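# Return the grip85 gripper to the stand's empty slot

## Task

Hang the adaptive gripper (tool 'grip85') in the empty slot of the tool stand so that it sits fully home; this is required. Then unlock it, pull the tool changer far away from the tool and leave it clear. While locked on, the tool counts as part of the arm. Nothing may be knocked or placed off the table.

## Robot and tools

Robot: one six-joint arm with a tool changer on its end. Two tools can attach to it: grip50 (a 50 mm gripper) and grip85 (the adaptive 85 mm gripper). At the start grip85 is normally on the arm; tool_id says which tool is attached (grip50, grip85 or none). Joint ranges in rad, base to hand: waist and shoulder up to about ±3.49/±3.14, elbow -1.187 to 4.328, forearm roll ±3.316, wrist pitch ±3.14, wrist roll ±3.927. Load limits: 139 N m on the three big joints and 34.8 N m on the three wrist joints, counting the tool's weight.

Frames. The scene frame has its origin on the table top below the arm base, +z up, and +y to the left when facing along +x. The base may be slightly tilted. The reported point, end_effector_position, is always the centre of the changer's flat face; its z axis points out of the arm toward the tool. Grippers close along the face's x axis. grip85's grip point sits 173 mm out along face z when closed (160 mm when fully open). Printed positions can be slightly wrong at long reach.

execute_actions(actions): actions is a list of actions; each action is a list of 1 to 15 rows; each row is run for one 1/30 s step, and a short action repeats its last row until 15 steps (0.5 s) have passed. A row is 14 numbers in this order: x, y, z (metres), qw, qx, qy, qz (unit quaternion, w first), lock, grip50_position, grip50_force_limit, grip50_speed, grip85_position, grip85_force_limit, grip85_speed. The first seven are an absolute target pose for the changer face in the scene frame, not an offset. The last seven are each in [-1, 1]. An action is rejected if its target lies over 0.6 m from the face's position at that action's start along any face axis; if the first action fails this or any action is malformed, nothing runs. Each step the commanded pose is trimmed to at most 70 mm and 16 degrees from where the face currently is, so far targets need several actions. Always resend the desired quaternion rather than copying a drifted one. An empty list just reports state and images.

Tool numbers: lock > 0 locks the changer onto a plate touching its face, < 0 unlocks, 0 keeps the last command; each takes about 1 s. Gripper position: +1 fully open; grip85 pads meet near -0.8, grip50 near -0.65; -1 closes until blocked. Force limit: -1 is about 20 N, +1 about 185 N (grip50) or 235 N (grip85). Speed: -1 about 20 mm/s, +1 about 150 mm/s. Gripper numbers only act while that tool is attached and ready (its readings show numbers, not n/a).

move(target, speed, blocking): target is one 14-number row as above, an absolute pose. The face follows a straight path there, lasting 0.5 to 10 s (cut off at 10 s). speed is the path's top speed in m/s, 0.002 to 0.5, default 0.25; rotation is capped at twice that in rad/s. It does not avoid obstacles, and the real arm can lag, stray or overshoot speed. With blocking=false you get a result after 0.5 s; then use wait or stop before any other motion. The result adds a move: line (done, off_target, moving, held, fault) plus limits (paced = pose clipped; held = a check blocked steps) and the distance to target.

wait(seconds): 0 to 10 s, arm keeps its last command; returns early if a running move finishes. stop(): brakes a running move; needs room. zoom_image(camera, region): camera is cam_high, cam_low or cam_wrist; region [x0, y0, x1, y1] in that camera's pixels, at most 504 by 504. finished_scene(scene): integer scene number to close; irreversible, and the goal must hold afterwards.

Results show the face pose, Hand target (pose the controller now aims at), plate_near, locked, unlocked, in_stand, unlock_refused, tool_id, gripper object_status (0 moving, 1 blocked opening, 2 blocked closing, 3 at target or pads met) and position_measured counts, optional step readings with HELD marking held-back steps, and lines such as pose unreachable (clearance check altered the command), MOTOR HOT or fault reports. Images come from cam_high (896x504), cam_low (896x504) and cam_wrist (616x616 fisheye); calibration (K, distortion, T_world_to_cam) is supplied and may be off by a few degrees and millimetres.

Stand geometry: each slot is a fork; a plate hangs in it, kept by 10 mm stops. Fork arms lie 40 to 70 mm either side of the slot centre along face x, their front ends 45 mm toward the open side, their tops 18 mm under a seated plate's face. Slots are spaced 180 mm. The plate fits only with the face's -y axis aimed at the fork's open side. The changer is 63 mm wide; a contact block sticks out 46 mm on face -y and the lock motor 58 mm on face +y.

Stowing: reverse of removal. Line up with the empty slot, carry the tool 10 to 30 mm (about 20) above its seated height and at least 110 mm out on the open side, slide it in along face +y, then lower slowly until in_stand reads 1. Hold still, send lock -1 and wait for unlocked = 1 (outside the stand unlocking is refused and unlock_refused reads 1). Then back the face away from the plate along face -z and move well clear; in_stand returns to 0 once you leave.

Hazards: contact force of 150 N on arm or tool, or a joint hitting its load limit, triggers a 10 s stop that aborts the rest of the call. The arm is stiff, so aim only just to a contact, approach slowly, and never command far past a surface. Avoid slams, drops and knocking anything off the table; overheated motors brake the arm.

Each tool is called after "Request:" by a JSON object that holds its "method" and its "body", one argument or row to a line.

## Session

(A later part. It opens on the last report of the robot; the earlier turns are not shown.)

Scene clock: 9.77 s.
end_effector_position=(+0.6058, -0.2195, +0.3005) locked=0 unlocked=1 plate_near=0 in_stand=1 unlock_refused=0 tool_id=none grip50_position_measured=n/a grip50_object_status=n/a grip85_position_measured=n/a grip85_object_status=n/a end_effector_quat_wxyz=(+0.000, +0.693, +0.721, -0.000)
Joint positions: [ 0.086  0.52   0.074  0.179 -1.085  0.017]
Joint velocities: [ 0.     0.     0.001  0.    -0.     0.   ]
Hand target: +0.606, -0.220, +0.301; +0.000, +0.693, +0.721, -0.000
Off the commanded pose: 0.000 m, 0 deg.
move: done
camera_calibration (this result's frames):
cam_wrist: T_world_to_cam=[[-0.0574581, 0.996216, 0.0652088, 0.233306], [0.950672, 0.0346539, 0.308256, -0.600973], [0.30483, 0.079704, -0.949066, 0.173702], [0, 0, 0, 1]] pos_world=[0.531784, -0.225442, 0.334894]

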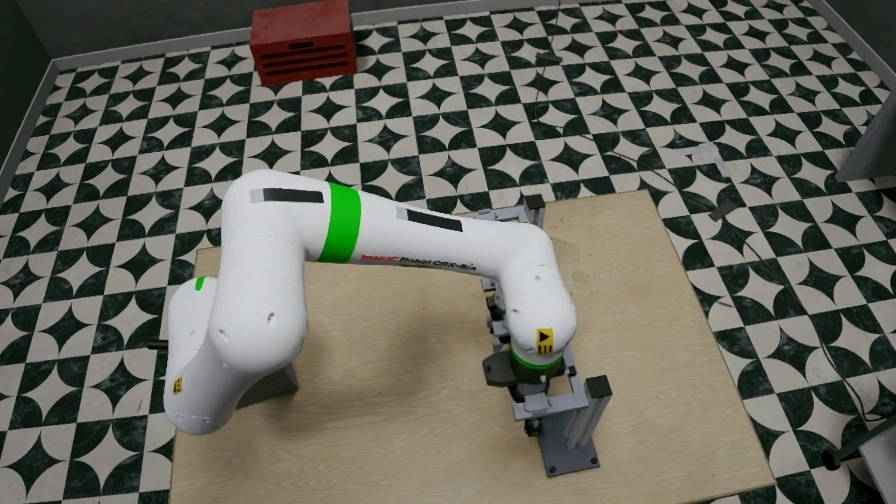

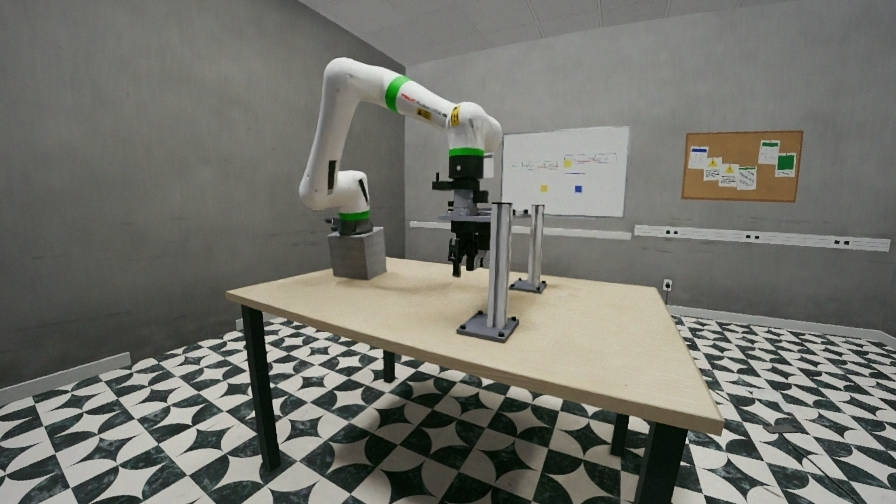

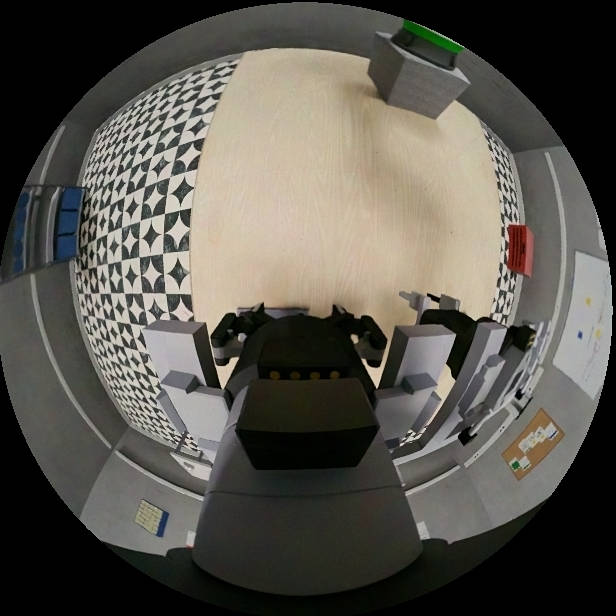

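Request:
{"method": "move", "body": {
  "target": [0.6058,-0.2195,0.2997,0,0.6934,0.7206,0,0,1,0,0,1,0,0],
  "speed": 0.003
}}

Scene clock: 11.33 s.
end_effector_position=(+0.6058, -0.2195, +0.2997) locked=0 unlocked=1 plate_near=1 in_stand=1 unlock_refused=0 tool_id=none grip50_position_measured=n/a grip50_object_status=n/a grip85_position_measured=n/a grip85_object_status=n/a end_effector_quat_wxyz=(+0.000, +0.693, +0.721, +0.000)
Joint positions: [ 0.086  0.521  0.073  0.179 -1.083  0.017]
Joint velocities: [-0.    -0.001 -0.001  0.001 -0.004 -0.   ]
Hand target: +0.606, -0.220, +0.300; +0.000, +0.693, +0.721, -0.000
Off the commanded pose: 0.000 m, 0 deg.
move: done
camera_calibration (this result's frames):
cam_wrist: T_world_to_cam=[[-0.0574735, 0.996214, 0.0652259, 0.233344], [0.950653, 0.0346584, 0.308315, -0.600759], [0.304887, 0.0797271, -0.949045, 0.172916], [0, 0, 0, 1]] pos_world=[0.531804, -0.225425, 0.334109]

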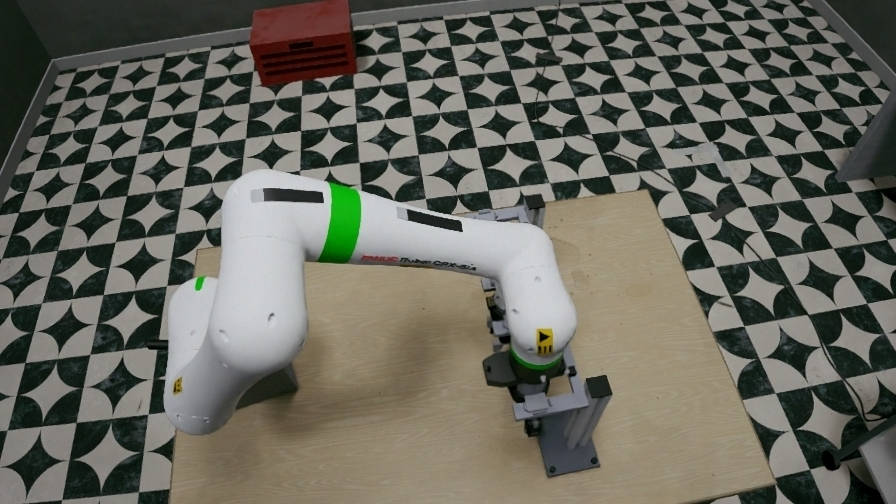

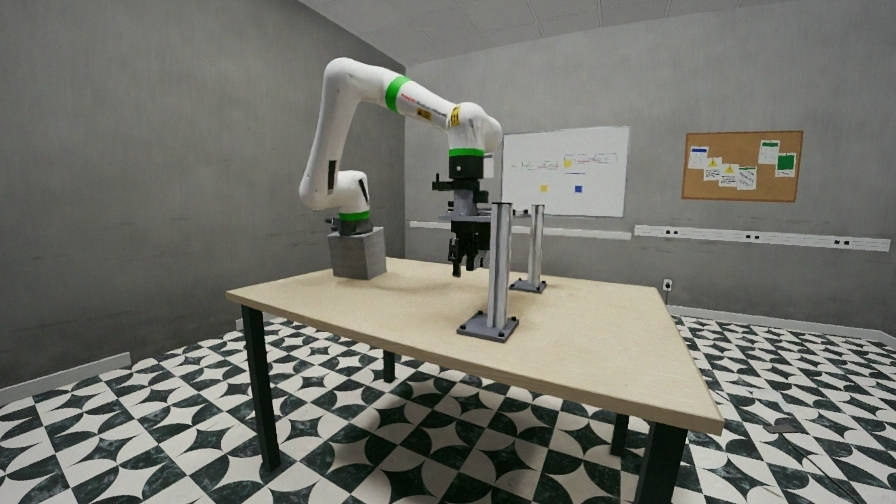

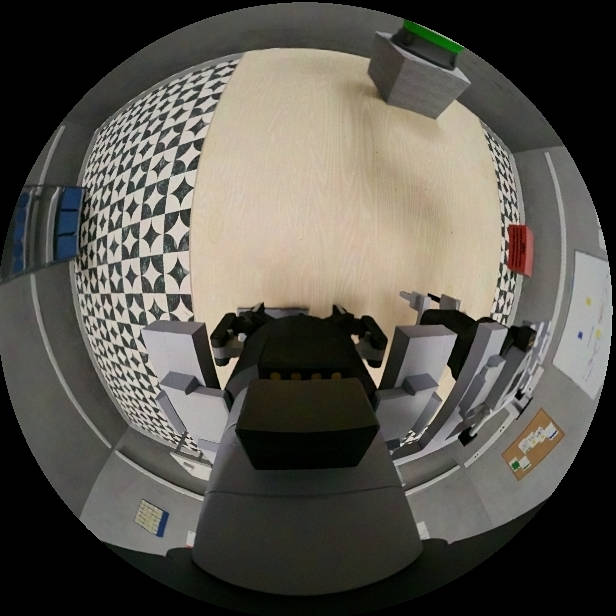

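Lock (relieving slightly).

Request:
{"method": "execute_actions", "body": {
  "actions": [
    [[0.6058,-0.2195,0.2999,0,0.6934,0.7206,0,1,1,0,0,1,0,0]],
    [[0.6058,-0.2195,0.2999,0,0.6934,0.7206,0,1,1,0,0,1,0,0]],
    [[0.6058,-0.2195,0.2999,0,0.6934,0.7206,0,1,1,0,0,1,0,0]]
  ]
}}

Request:
{"method": "wait", "body": {
  "seconds": 1
}}

Scene clock: 12.90 s.
end_effector_position=(+0.6059, -0.2196, +0.3000) locked=1 unlocked=0 plate_near=1 in_stand=1 unlock_refused=0 tool_id=grip85 grip50_position_measured=n/a grip50_object_status=n/a grip85_position_measured=n/a grip85_object_status=n/a end_effector_quat_wxyz=(+0.000, +0.693, +0.721, +0.000)
Joint positions: [ 0.086  0.52   0.073  0.179 -1.084  0.017]
Joint velocities: [-0.    -0.     0.002 -0.001  0.001  0.   ]
Hand target: +0.606, -0.219, +0.300; -0.000, +0.693, +0.721, -0.000
Off the commanded pose: 0.000 m, 0 deg.
Step readings (end_effector_position; steps 1 to 15: 1st action; 16 to 30: 2nd action; 31 to 45: 3rd action):
0: (+0.6058, -0.2195, +0.2997)
1: (+0.6058, -0.2195, +0.2997)
2: (+0.6058, -0.2195, +0.2997)
4: (+0.6058, -0.2195, +0.2997)
8: (+0.6057, -0.2195, +0.2997)
15: (+0.6057, -0.2195, +0.2997)
16: (+0.6057, -0.2195, +0.2997)
17: (+0.6058, -0.2195, +0.2998)
19: (+0.6058, -0.2195, +0.2998)
23: (+0.6059, -0.2195, +0.2999)
30: (+0.6059, -0.2196, +0.3001)
31: (+0.6059, -0.2196, +0.3001)
32: (+0.6059, -0.2196, +0.3001)
34: (+0.6059, -0.2196, +0.3001)
38: (+0.6059, -0.2196, +0.3001)
45: end_effector_position above
camera_calibration (this result's frames):
cam_wrist: T_world_to_cam=[[-0.0573851, 0.996223, 0.065167, 0.233354], [0.950596, 0.0345768, 0.308498, -0.600933], [0.30508, 0.0796507, -0.94899, 0.173049], [0, 0, 0, 1]] pos_world=[0.531842, -0.225478, 0.334401]

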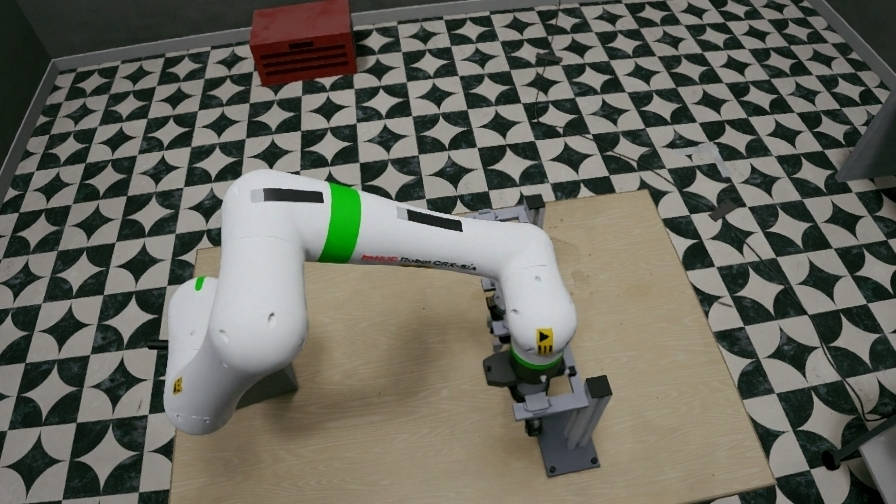

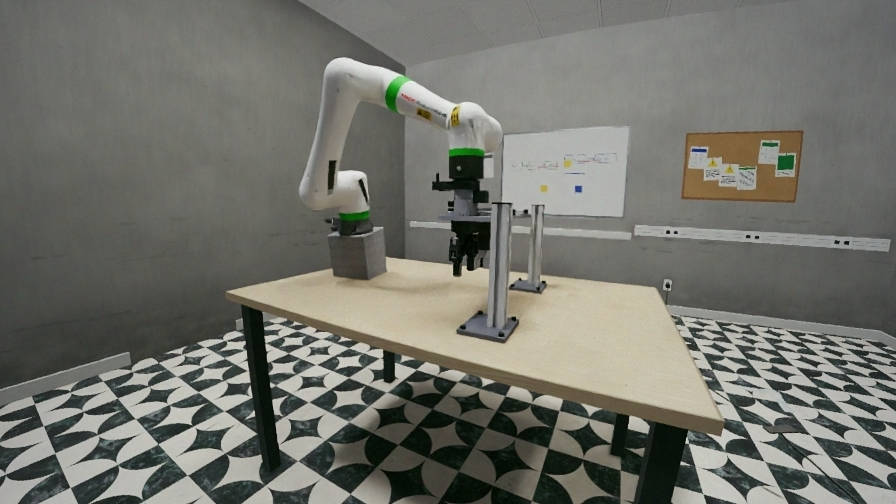

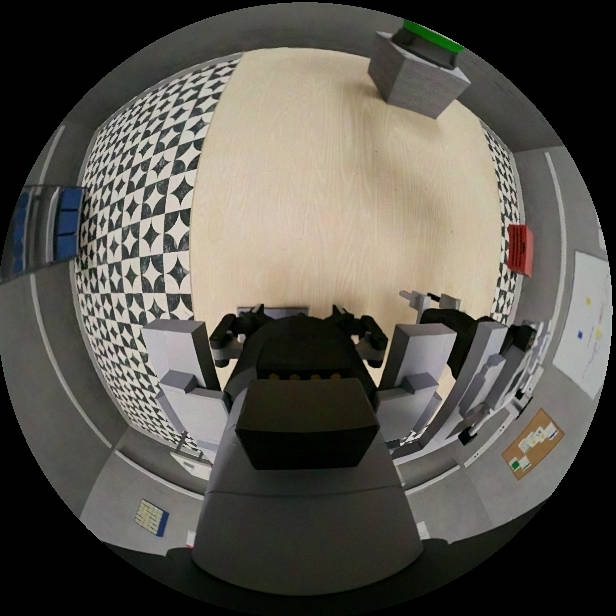

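Scene clock: 13.90 s.
end_effector_position=(+0.6058, -0.2195, +0.2999) locked=1 unlocked=0 plate_near=1 in_stand=1 unlock_refused=0 tool_id=grip85 grip50_position_measured=n/a grip50_object_status=n/a grip85_position_measured=n/a grip85_object_status=n/a end_effector_quat_wxyz=(+0.000, +0.693, +0.721, -0.000)
Joint positions: [ 0.086  0.52   0.073  0.179 -1.084  0.017]
Joint velocities: [-0.    -0.    -0.001 -0.001 -0.001  0.   ]
Hand target: +0.606, -0.219, +0.300; -0.000, +0.693, +0.721, -0.000
Off the commanded pose: 0.000 m, 0 deg.
wait: 1.00 s; at rest by 0.20 s
camera_calibration (this result's frames):
cam_wrist: T_world_to_cam=[[-0.0574107, 0.996219, 0.0651996, 0.233338], [0.950678, 0.0346128, 0.308241, -0.600793], [0.304819, 0.0796802, -0.949071, 0.173133], [0, 0, 0, 1]] pos_world=[0.531783, -0.225456, 0.334291]

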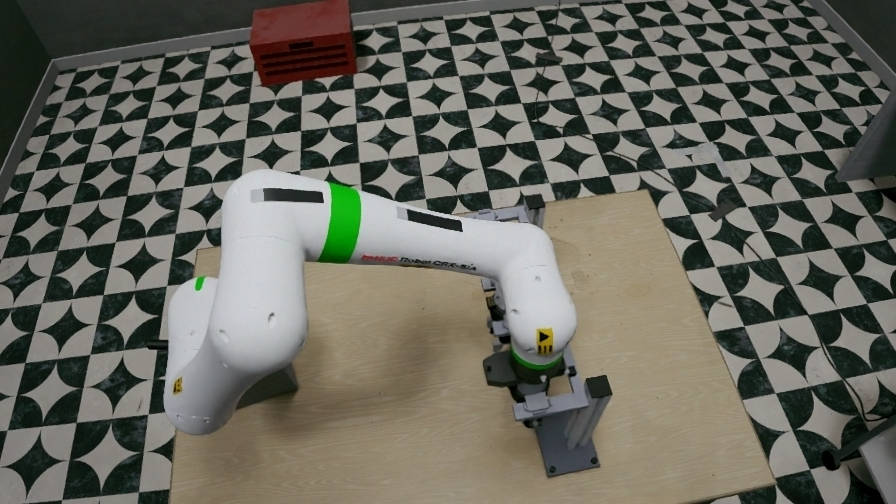

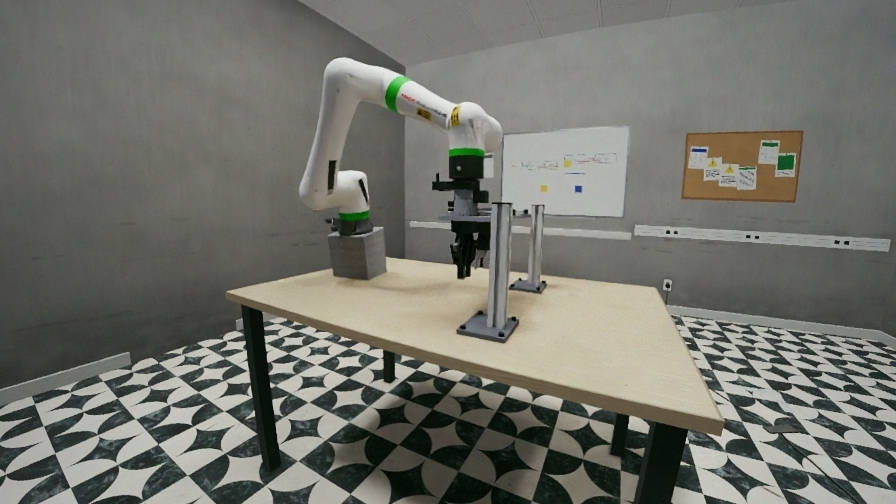

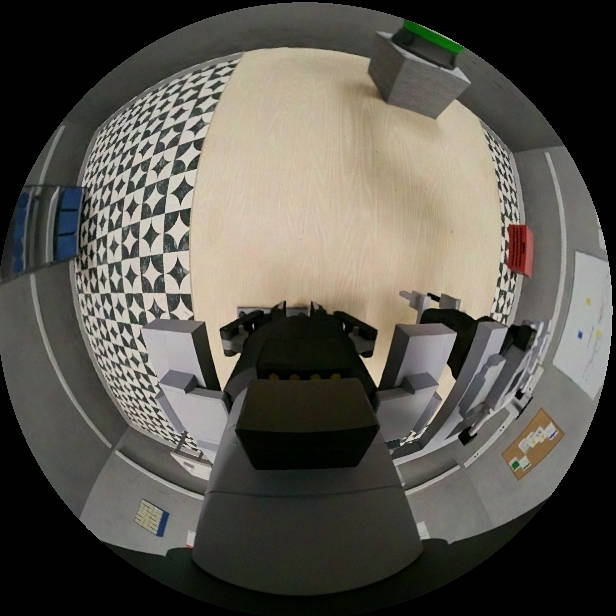

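Request:
{"method": "wait", "body": {
  "seconds": 2
}}

Request:
{"method": "move", "body": {
  "target": [0.6058,-0.2195,0.320,0,0.6934,0.7206,0,0,1,0,0,1,0,0],
  "speed": 0.05
}}

Request:
{"method": "zoom_image", "body": {
  "camera": "cam_wrist",
  "region": [150, 290, 470, 470]
}}

Scene clock: 16.00 s.
end_effector_position=(+0.6058, -0.2195, +0.2999) locked=1 unlocked=0 plate_near=1 in_stand=1 unlock_refused=0 tool_id=grip85 grip50_position_measured=n/a grip50_object_status=n/a grip85_position_measured=3 grip85_object_status=3 end_effector_quat_wxyz=(-0.000, +0.693, +0.721, -0.000)
Joint positions: [ 0.086  0.52   0.073  0.179 -1.084  0.017]
Joint velocities: [-0. -0.  0. -0. -0.  0.]
Hand target: +0.606, -0.219, +0.300; -0.000, +0.693, +0.721, -0.000
Off the commanded pose: 0.000 m, 0 deg.
wait: 2.00 s; at rest by 0.07 s
camera_calibration (this result's frames):
cam_wrist: T_world_to_cam=[[-0.0574709, 0.996214, 0.0652351, 0.23333], [0.950679, 0.0346599, 0.308235, -0.600782], [0.304806, 0.0797322, -0.949071, 0.173142], [0, 0, 0, 1]] pos_world=[0.531786, -0.225428, 0.334285]

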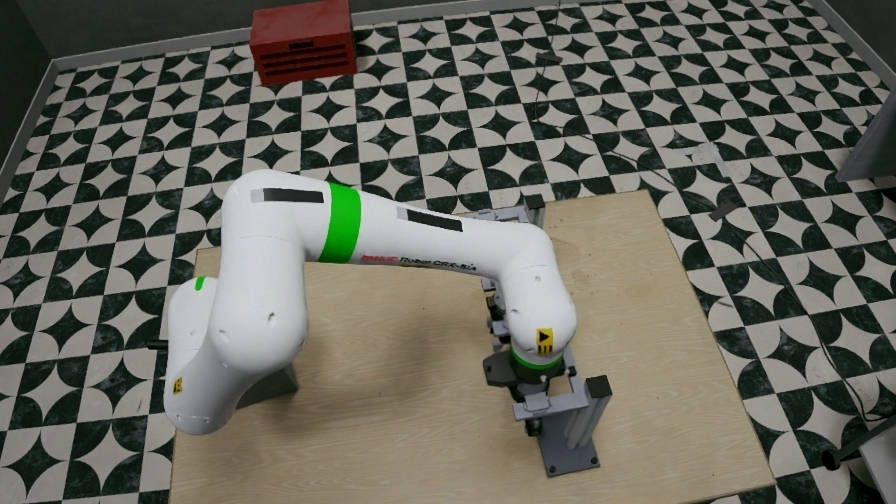

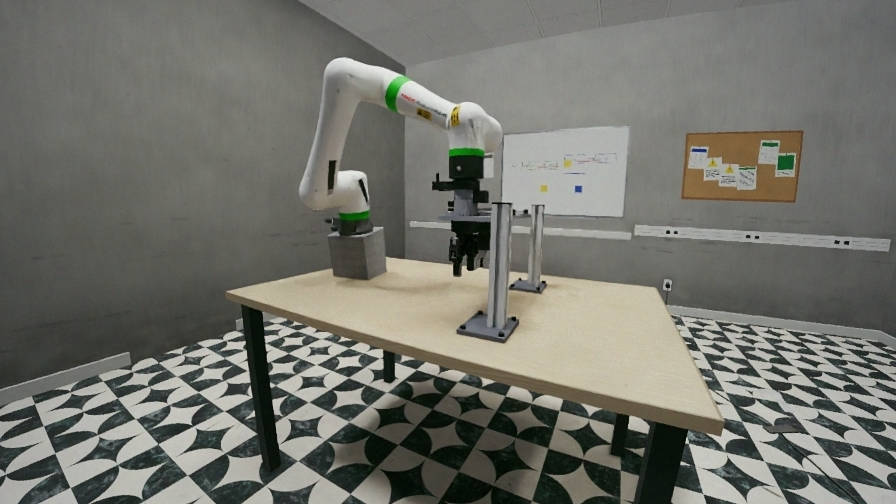

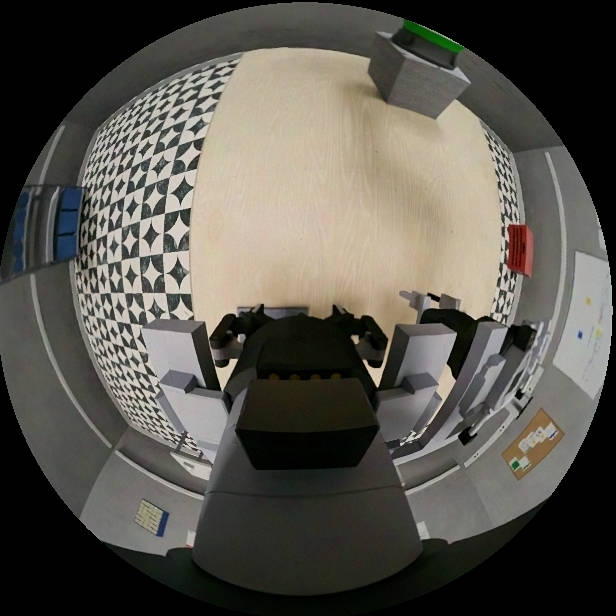

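Scene clock: 16.73 s.
end_effector_position=(+0.6058, -0.2195, +0.3200) locked=1 unlocked=0 plate_near=1 in_stand=0 unlock_refused=0 tool_id=grip85 grip50_position_measured=n/a grip50_object_status=n/a grip85_position_measured=3 grip85_object_status=3 end_effector_quat_wxyz=(-0.000, +0.693, +0.721, +0.000)
Joint positions: [ 0.091  0.499  0.092  0.176 -1.124  0.019]
Joint velocities: [ 0.    -0.    -0.001  0.    -0.     0.   ]
Hand target: +0.606, -0.219, +0.320; -0.000, +0.693, +0.721, +0.000
Off the commanded pose: 0.000 m, 0 deg.
move: done
camera_calibration (this result's frames):
cam_wrist: T_world_to_cam=[[-0.0575245, 0.996204, 0.0653377, 0.232006], [0.950685, 0.0346813, 0.308213, -0.607008], [0.304777, 0.0798454, -0.949071, 0.192209], [0, 0, 0, 1]] pos_world=[0.531838, -0.22542, 0.354349]

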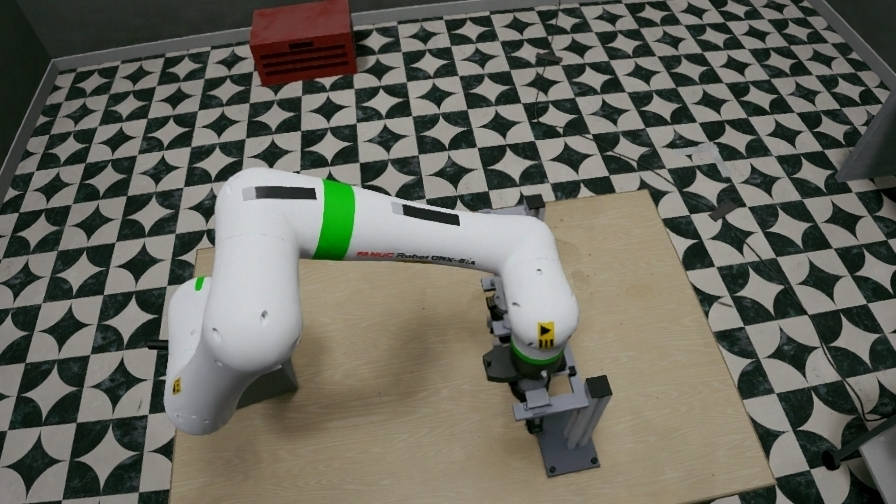

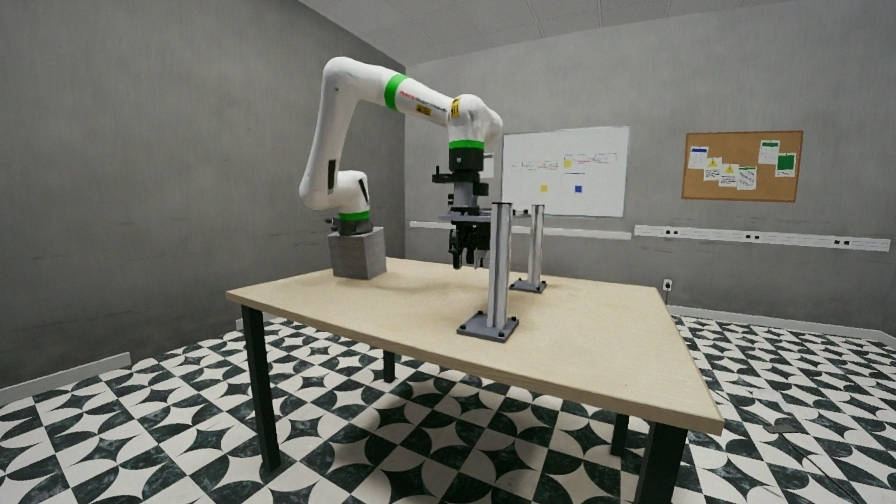

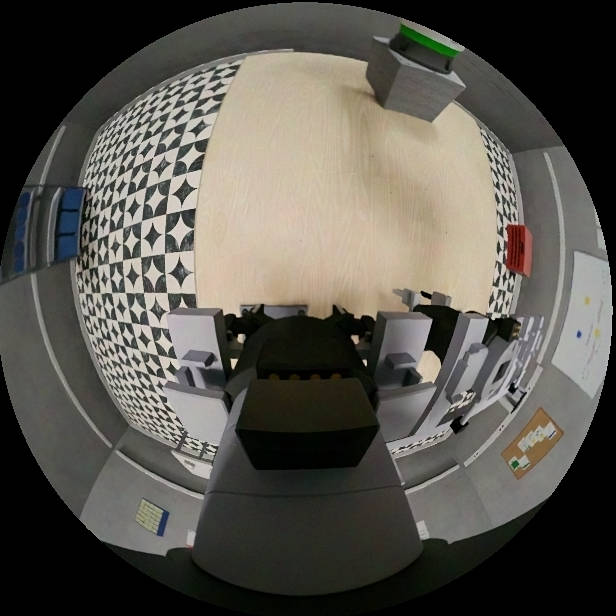

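Region (150, 290, 470, 470) of cam_wrist's 616x616 image, scaled by 1.575, with more detail than that image has; it fills the top 284 rows of this view, and the rest is white.

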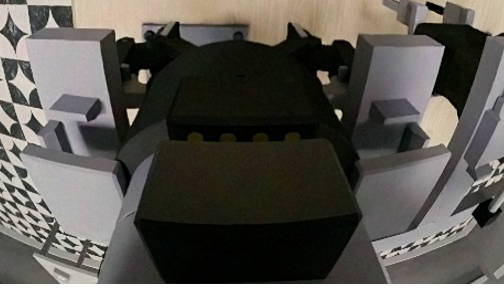

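Request:
{"method": "move", "body": {
  "target": [0.4879,-0.2240,0.320,0,0.6934,0.7206,0,0,1,0,0,1,0,0],
  "speed": 0.15
}}

Request:
{"method": "move", "body": {
  "target": [0.4741,0.1357,0.320,0,0.6934,0.7206,0,0,1,0,0,1,0,0],
  "speed": 0.25
}}

Request:
{"method": "move", "body": {
  "target": [0.592,0.1402,0.320,0,0.6934,0.7206,0,0,1,0,0,1,0,0],
  "speed": 0.08
}}

Request:
{"method": "zoom_image", "body": {
  "camera": "cam_wrist",
  "region": [150, 290, 470, 470]
}}

Scene clock: 17.97 s.
end_effector_position=(+0.4878, -0.2238, +0.3203) locked=1 unlocked=0 plate_near=1 in_stand=0 unlock_refused=0 tool_id=grip85 grip50_position_measured=n/a grip50_object_status=n/a grip85_position_measured=3 grip85_object_status=3 end_effector_quat_wxyz=(+0.000, +0.693, +0.721, -0.000)
Joint positions: [ 0.068  0.245 -0.27   0.185 -1.015  0.02 ]
Joint velocities: [-0.    -0.    -0.     0.    -0.001  0.   ]
Hand target: +0.488, -0.224, +0.320; +0.000, +0.693, +0.720, -0.000
Off the commanded pose: 0.000 m, 0 deg.
move: done
camera_calibration (this result's frames):
cam_wrist: T_world_to_cam=[[-0.0573578, 0.996226, 0.0651391, 0.229434], [0.950662, 0.0345762, 0.308295, -0.494764], [0.30488, 0.0796084, -0.949058, 0.228702], [0, 0, 0, 1]] pos_world=[0.413786, -0.229668, 0.35464]

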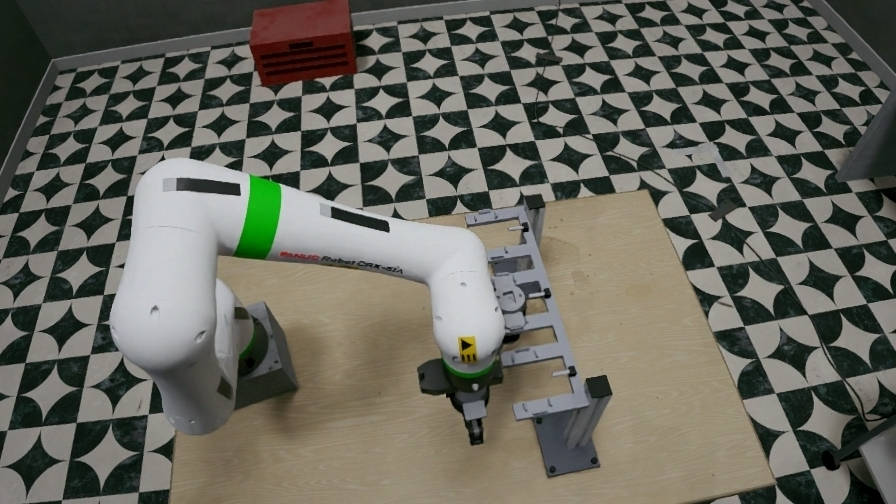

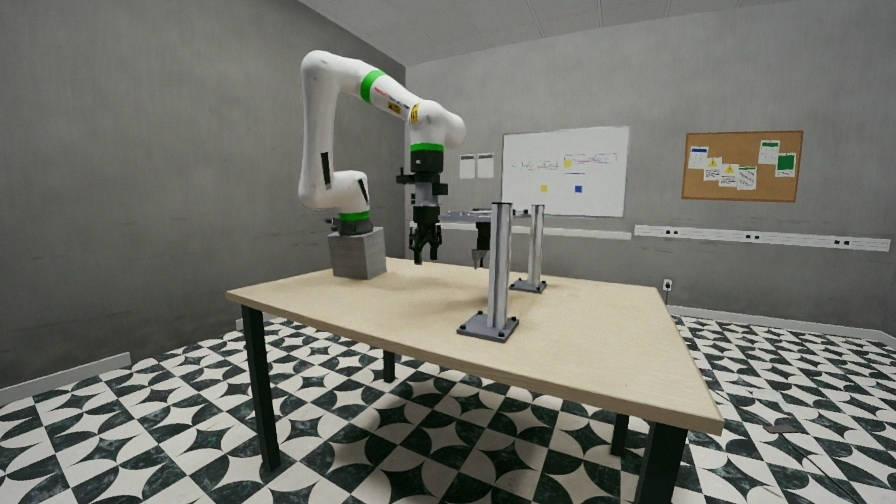

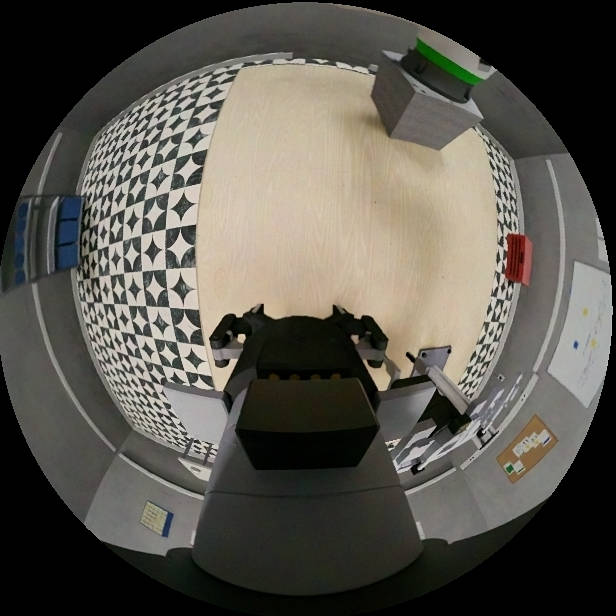

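Scene clock: 19.80 s.
end_effector_position=(+0.4749, +0.1347, +0.3200) locked=1 unlocked=0 plate_near=1 in_stand=0 unlock_refused=0 tool_id=grip85 grip50_position_measured=n/a grip50_object_status=n/a grip85_position_measured=3 grip85_object_status=3 end_effector_quat_wxyz=(+0.001, +0.693, +0.720, -0.001)
Joint positions: [ 0.793  0.314 -0.334  0.181 -1.001 -0.714]
Joint velocities: [-0.     0.001  0.001 -0.     0.001 -0.   ]
Hand target: +0.475, +0.135, +0.320; +0.001, +0.693, +0.721, -0.001
Off the commanded pose: 0.001 m, 0 deg.
move: done
camera_calibration (this result's frames):
cam_wrist: T_world_to_cam=[[-0.057194, 0.996438, 0.0619623, -0.127442], [0.950943, 0.0354719, 0.307326, -0.494738], [0.304033, 0.0764998, -0.949585, 0.204842], [0, 0, 0, 1]] pos_world=[0.4009, 0.128867, 0.354457]

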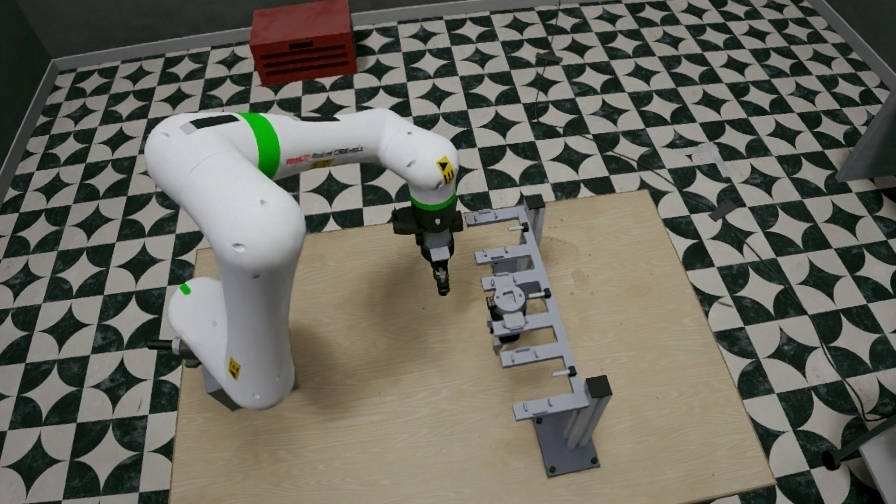

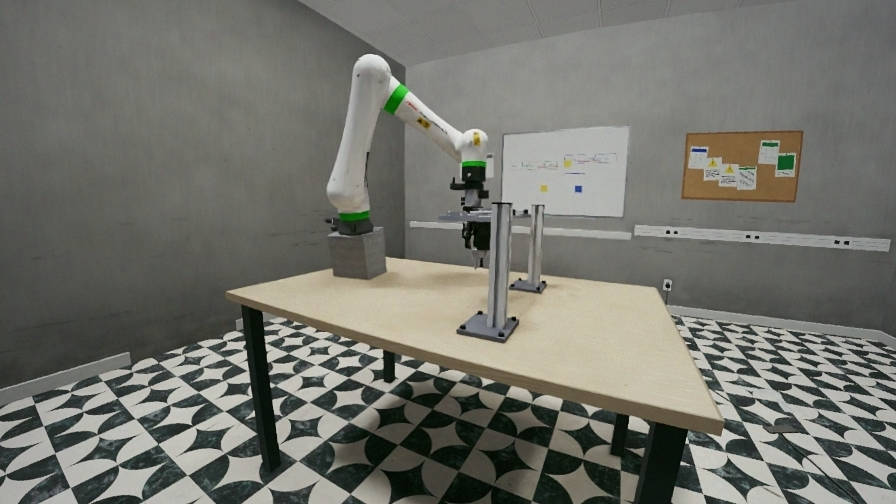

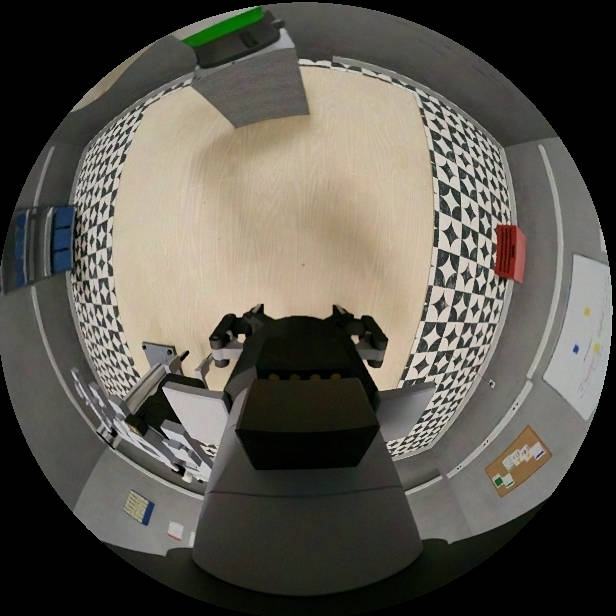

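Scene clock: 21.57 s.
end_effector_position=(+0.5920, +0.1402, +0.3197) locked=1 unlocked=0 plate_near=1 in_stand=0 unlock_refused=0 tool_id=grip85 grip50_position_measured=n/a grip50_object_status=n/a grip85_position_measured=3 grip85_object_status=3 end_effector_quat_wxyz=(-0.000, +0.693, +0.721, +0.000)
Joint positions: [ 0.68   0.552  0.024  0.175 -1.1   -0.58 ]
Joint velocities: [ 0.    -0.001 -0.002  0.001 -0.     0.   ]
Hand target: +0.592, +0.140, +0.320; -0.000, +0.693, +0.721, +0.000
Off the commanded pose: 0.000 m, 0 deg.
move: done
camera_calibration (this result's frames):
cam_wrist: T_world_to_cam=[[-0.0577268, 0.996151, 0.0659595, -0.127121], [0.950713, 0.0346915, 0.308124, -0.606257], [0.30465, 0.0804956, -0.949057, 0.16746], [0, 0, 0, 1]] pos_world=[0.518022, 0.134184, 0.354116]

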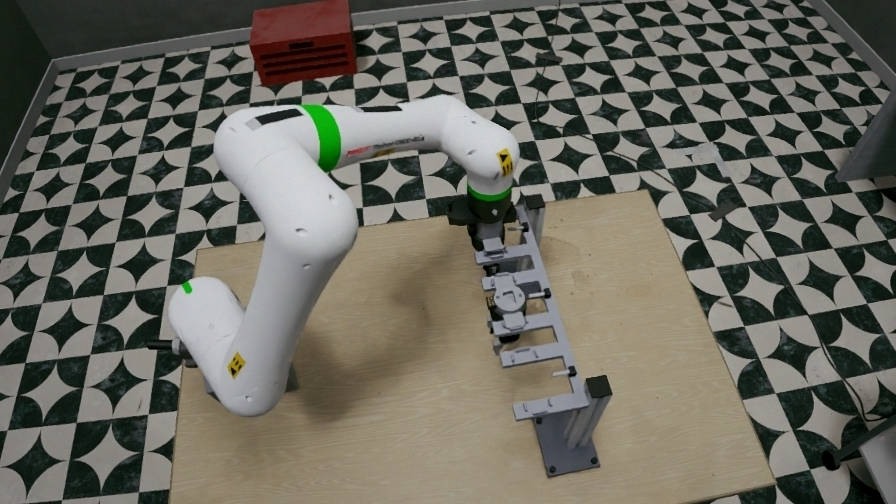

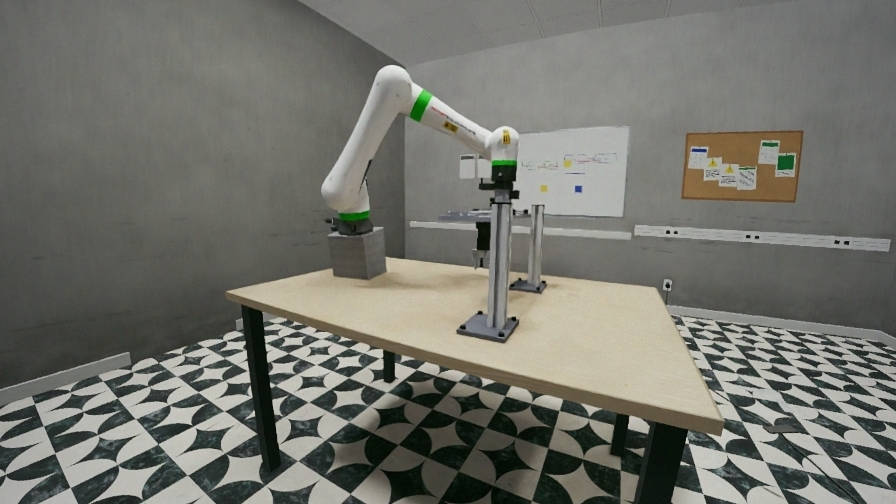

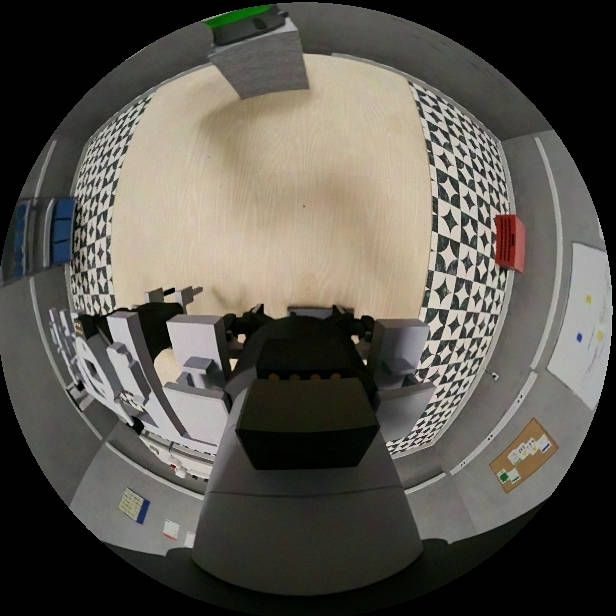

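Region (150, 290, 470, 470) of cam_wrist's 616x616 image, scaled by 1.575, with more detail than that image has; it fills the top 284 rows of this view, and the rest is white.

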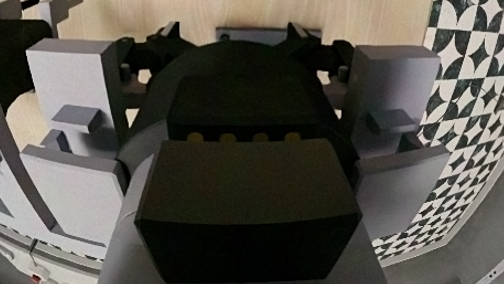

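Request:
{"method": "move", "body": {
  "target": [0.5953,0.1393,0.320,0,0.6934,0.7206,0,0,1,0,0,1,0,0],
  "speed": 0.02
}}

Request:
{"method": "zoom_image", "body": {
  "camera": "cam_wrist",
  "region": [150, 290, 470, 470]
}}

Scene clock: 22.43 s.
end_effector_position=(+0.5953, +0.1393, +0.3200) locked=1 unlocked=0 plate_near=1 in_stand=0 unlock_refused=0 tool_id=grip85 grip50_position_measured=n/a grip50_object_status=n/a grip85_position_measured=3 grip85_object_status=3 end_effector_quat_wxyz=(-0.000, +0.693, +0.721, +0.000)
Joint positions: [ 0.676  0.558  0.034  0.176 -1.104 -0.577]
Joint velocities: [-0.     0.     0.001 -0.     0.    -0.   ]
Hand target: +0.595, +0.139, +0.320; -0.000, +0.693, +0.721, +0.000
Off the commanded pose: 0.000 m, 0 deg.
move: done
camera_calibration (this result's frames):
cam_wrist: T_world_to_cam=[[-0.0574477, 0.99621, 0.0653127, -0.126074], [0.950689, 0.0346162, 0.308209, -0.60941], [0.30478, 0.079798, -0.949074, 0.166806], [0, 0, 0, 1]] pos_world=[0.521277, 0.133381, 0.354371]

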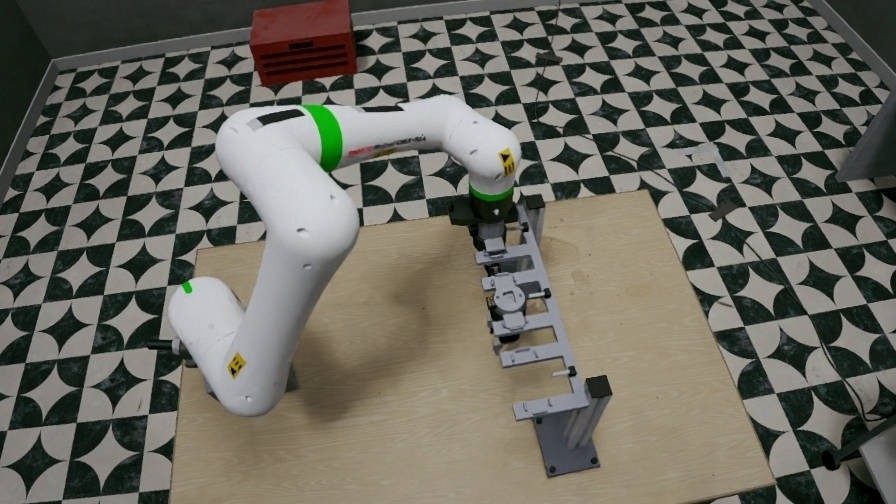

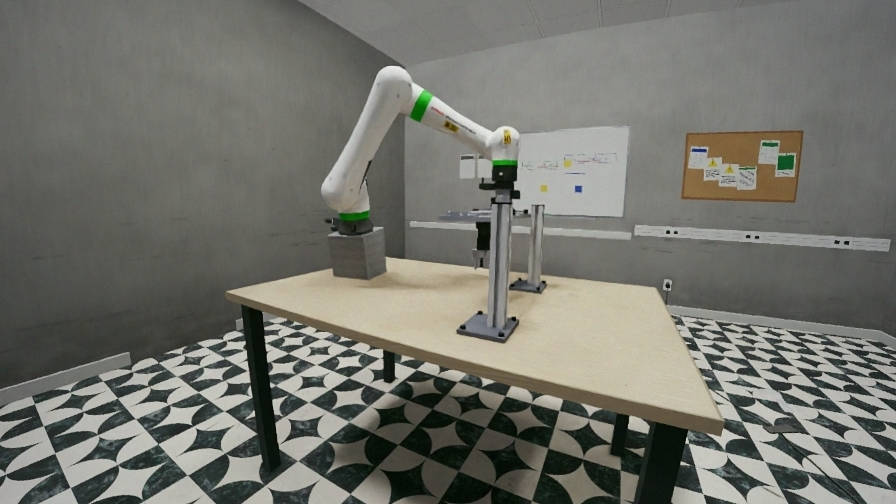

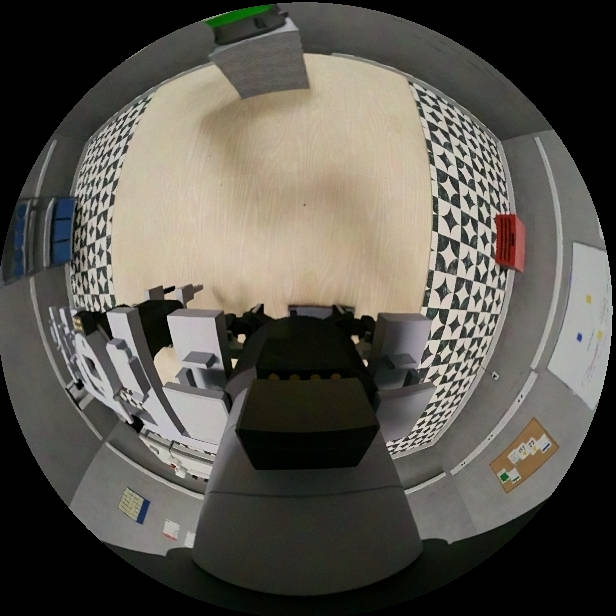

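Region (150, 290, 470, 470) of cam_wrist's 616x616 image, scaled by 1.575, with more detail than that image has; it fills the top 284 rows of this view, and the rest is white.

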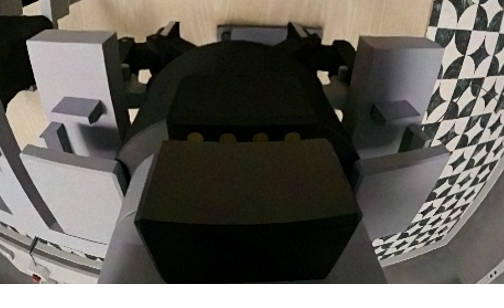

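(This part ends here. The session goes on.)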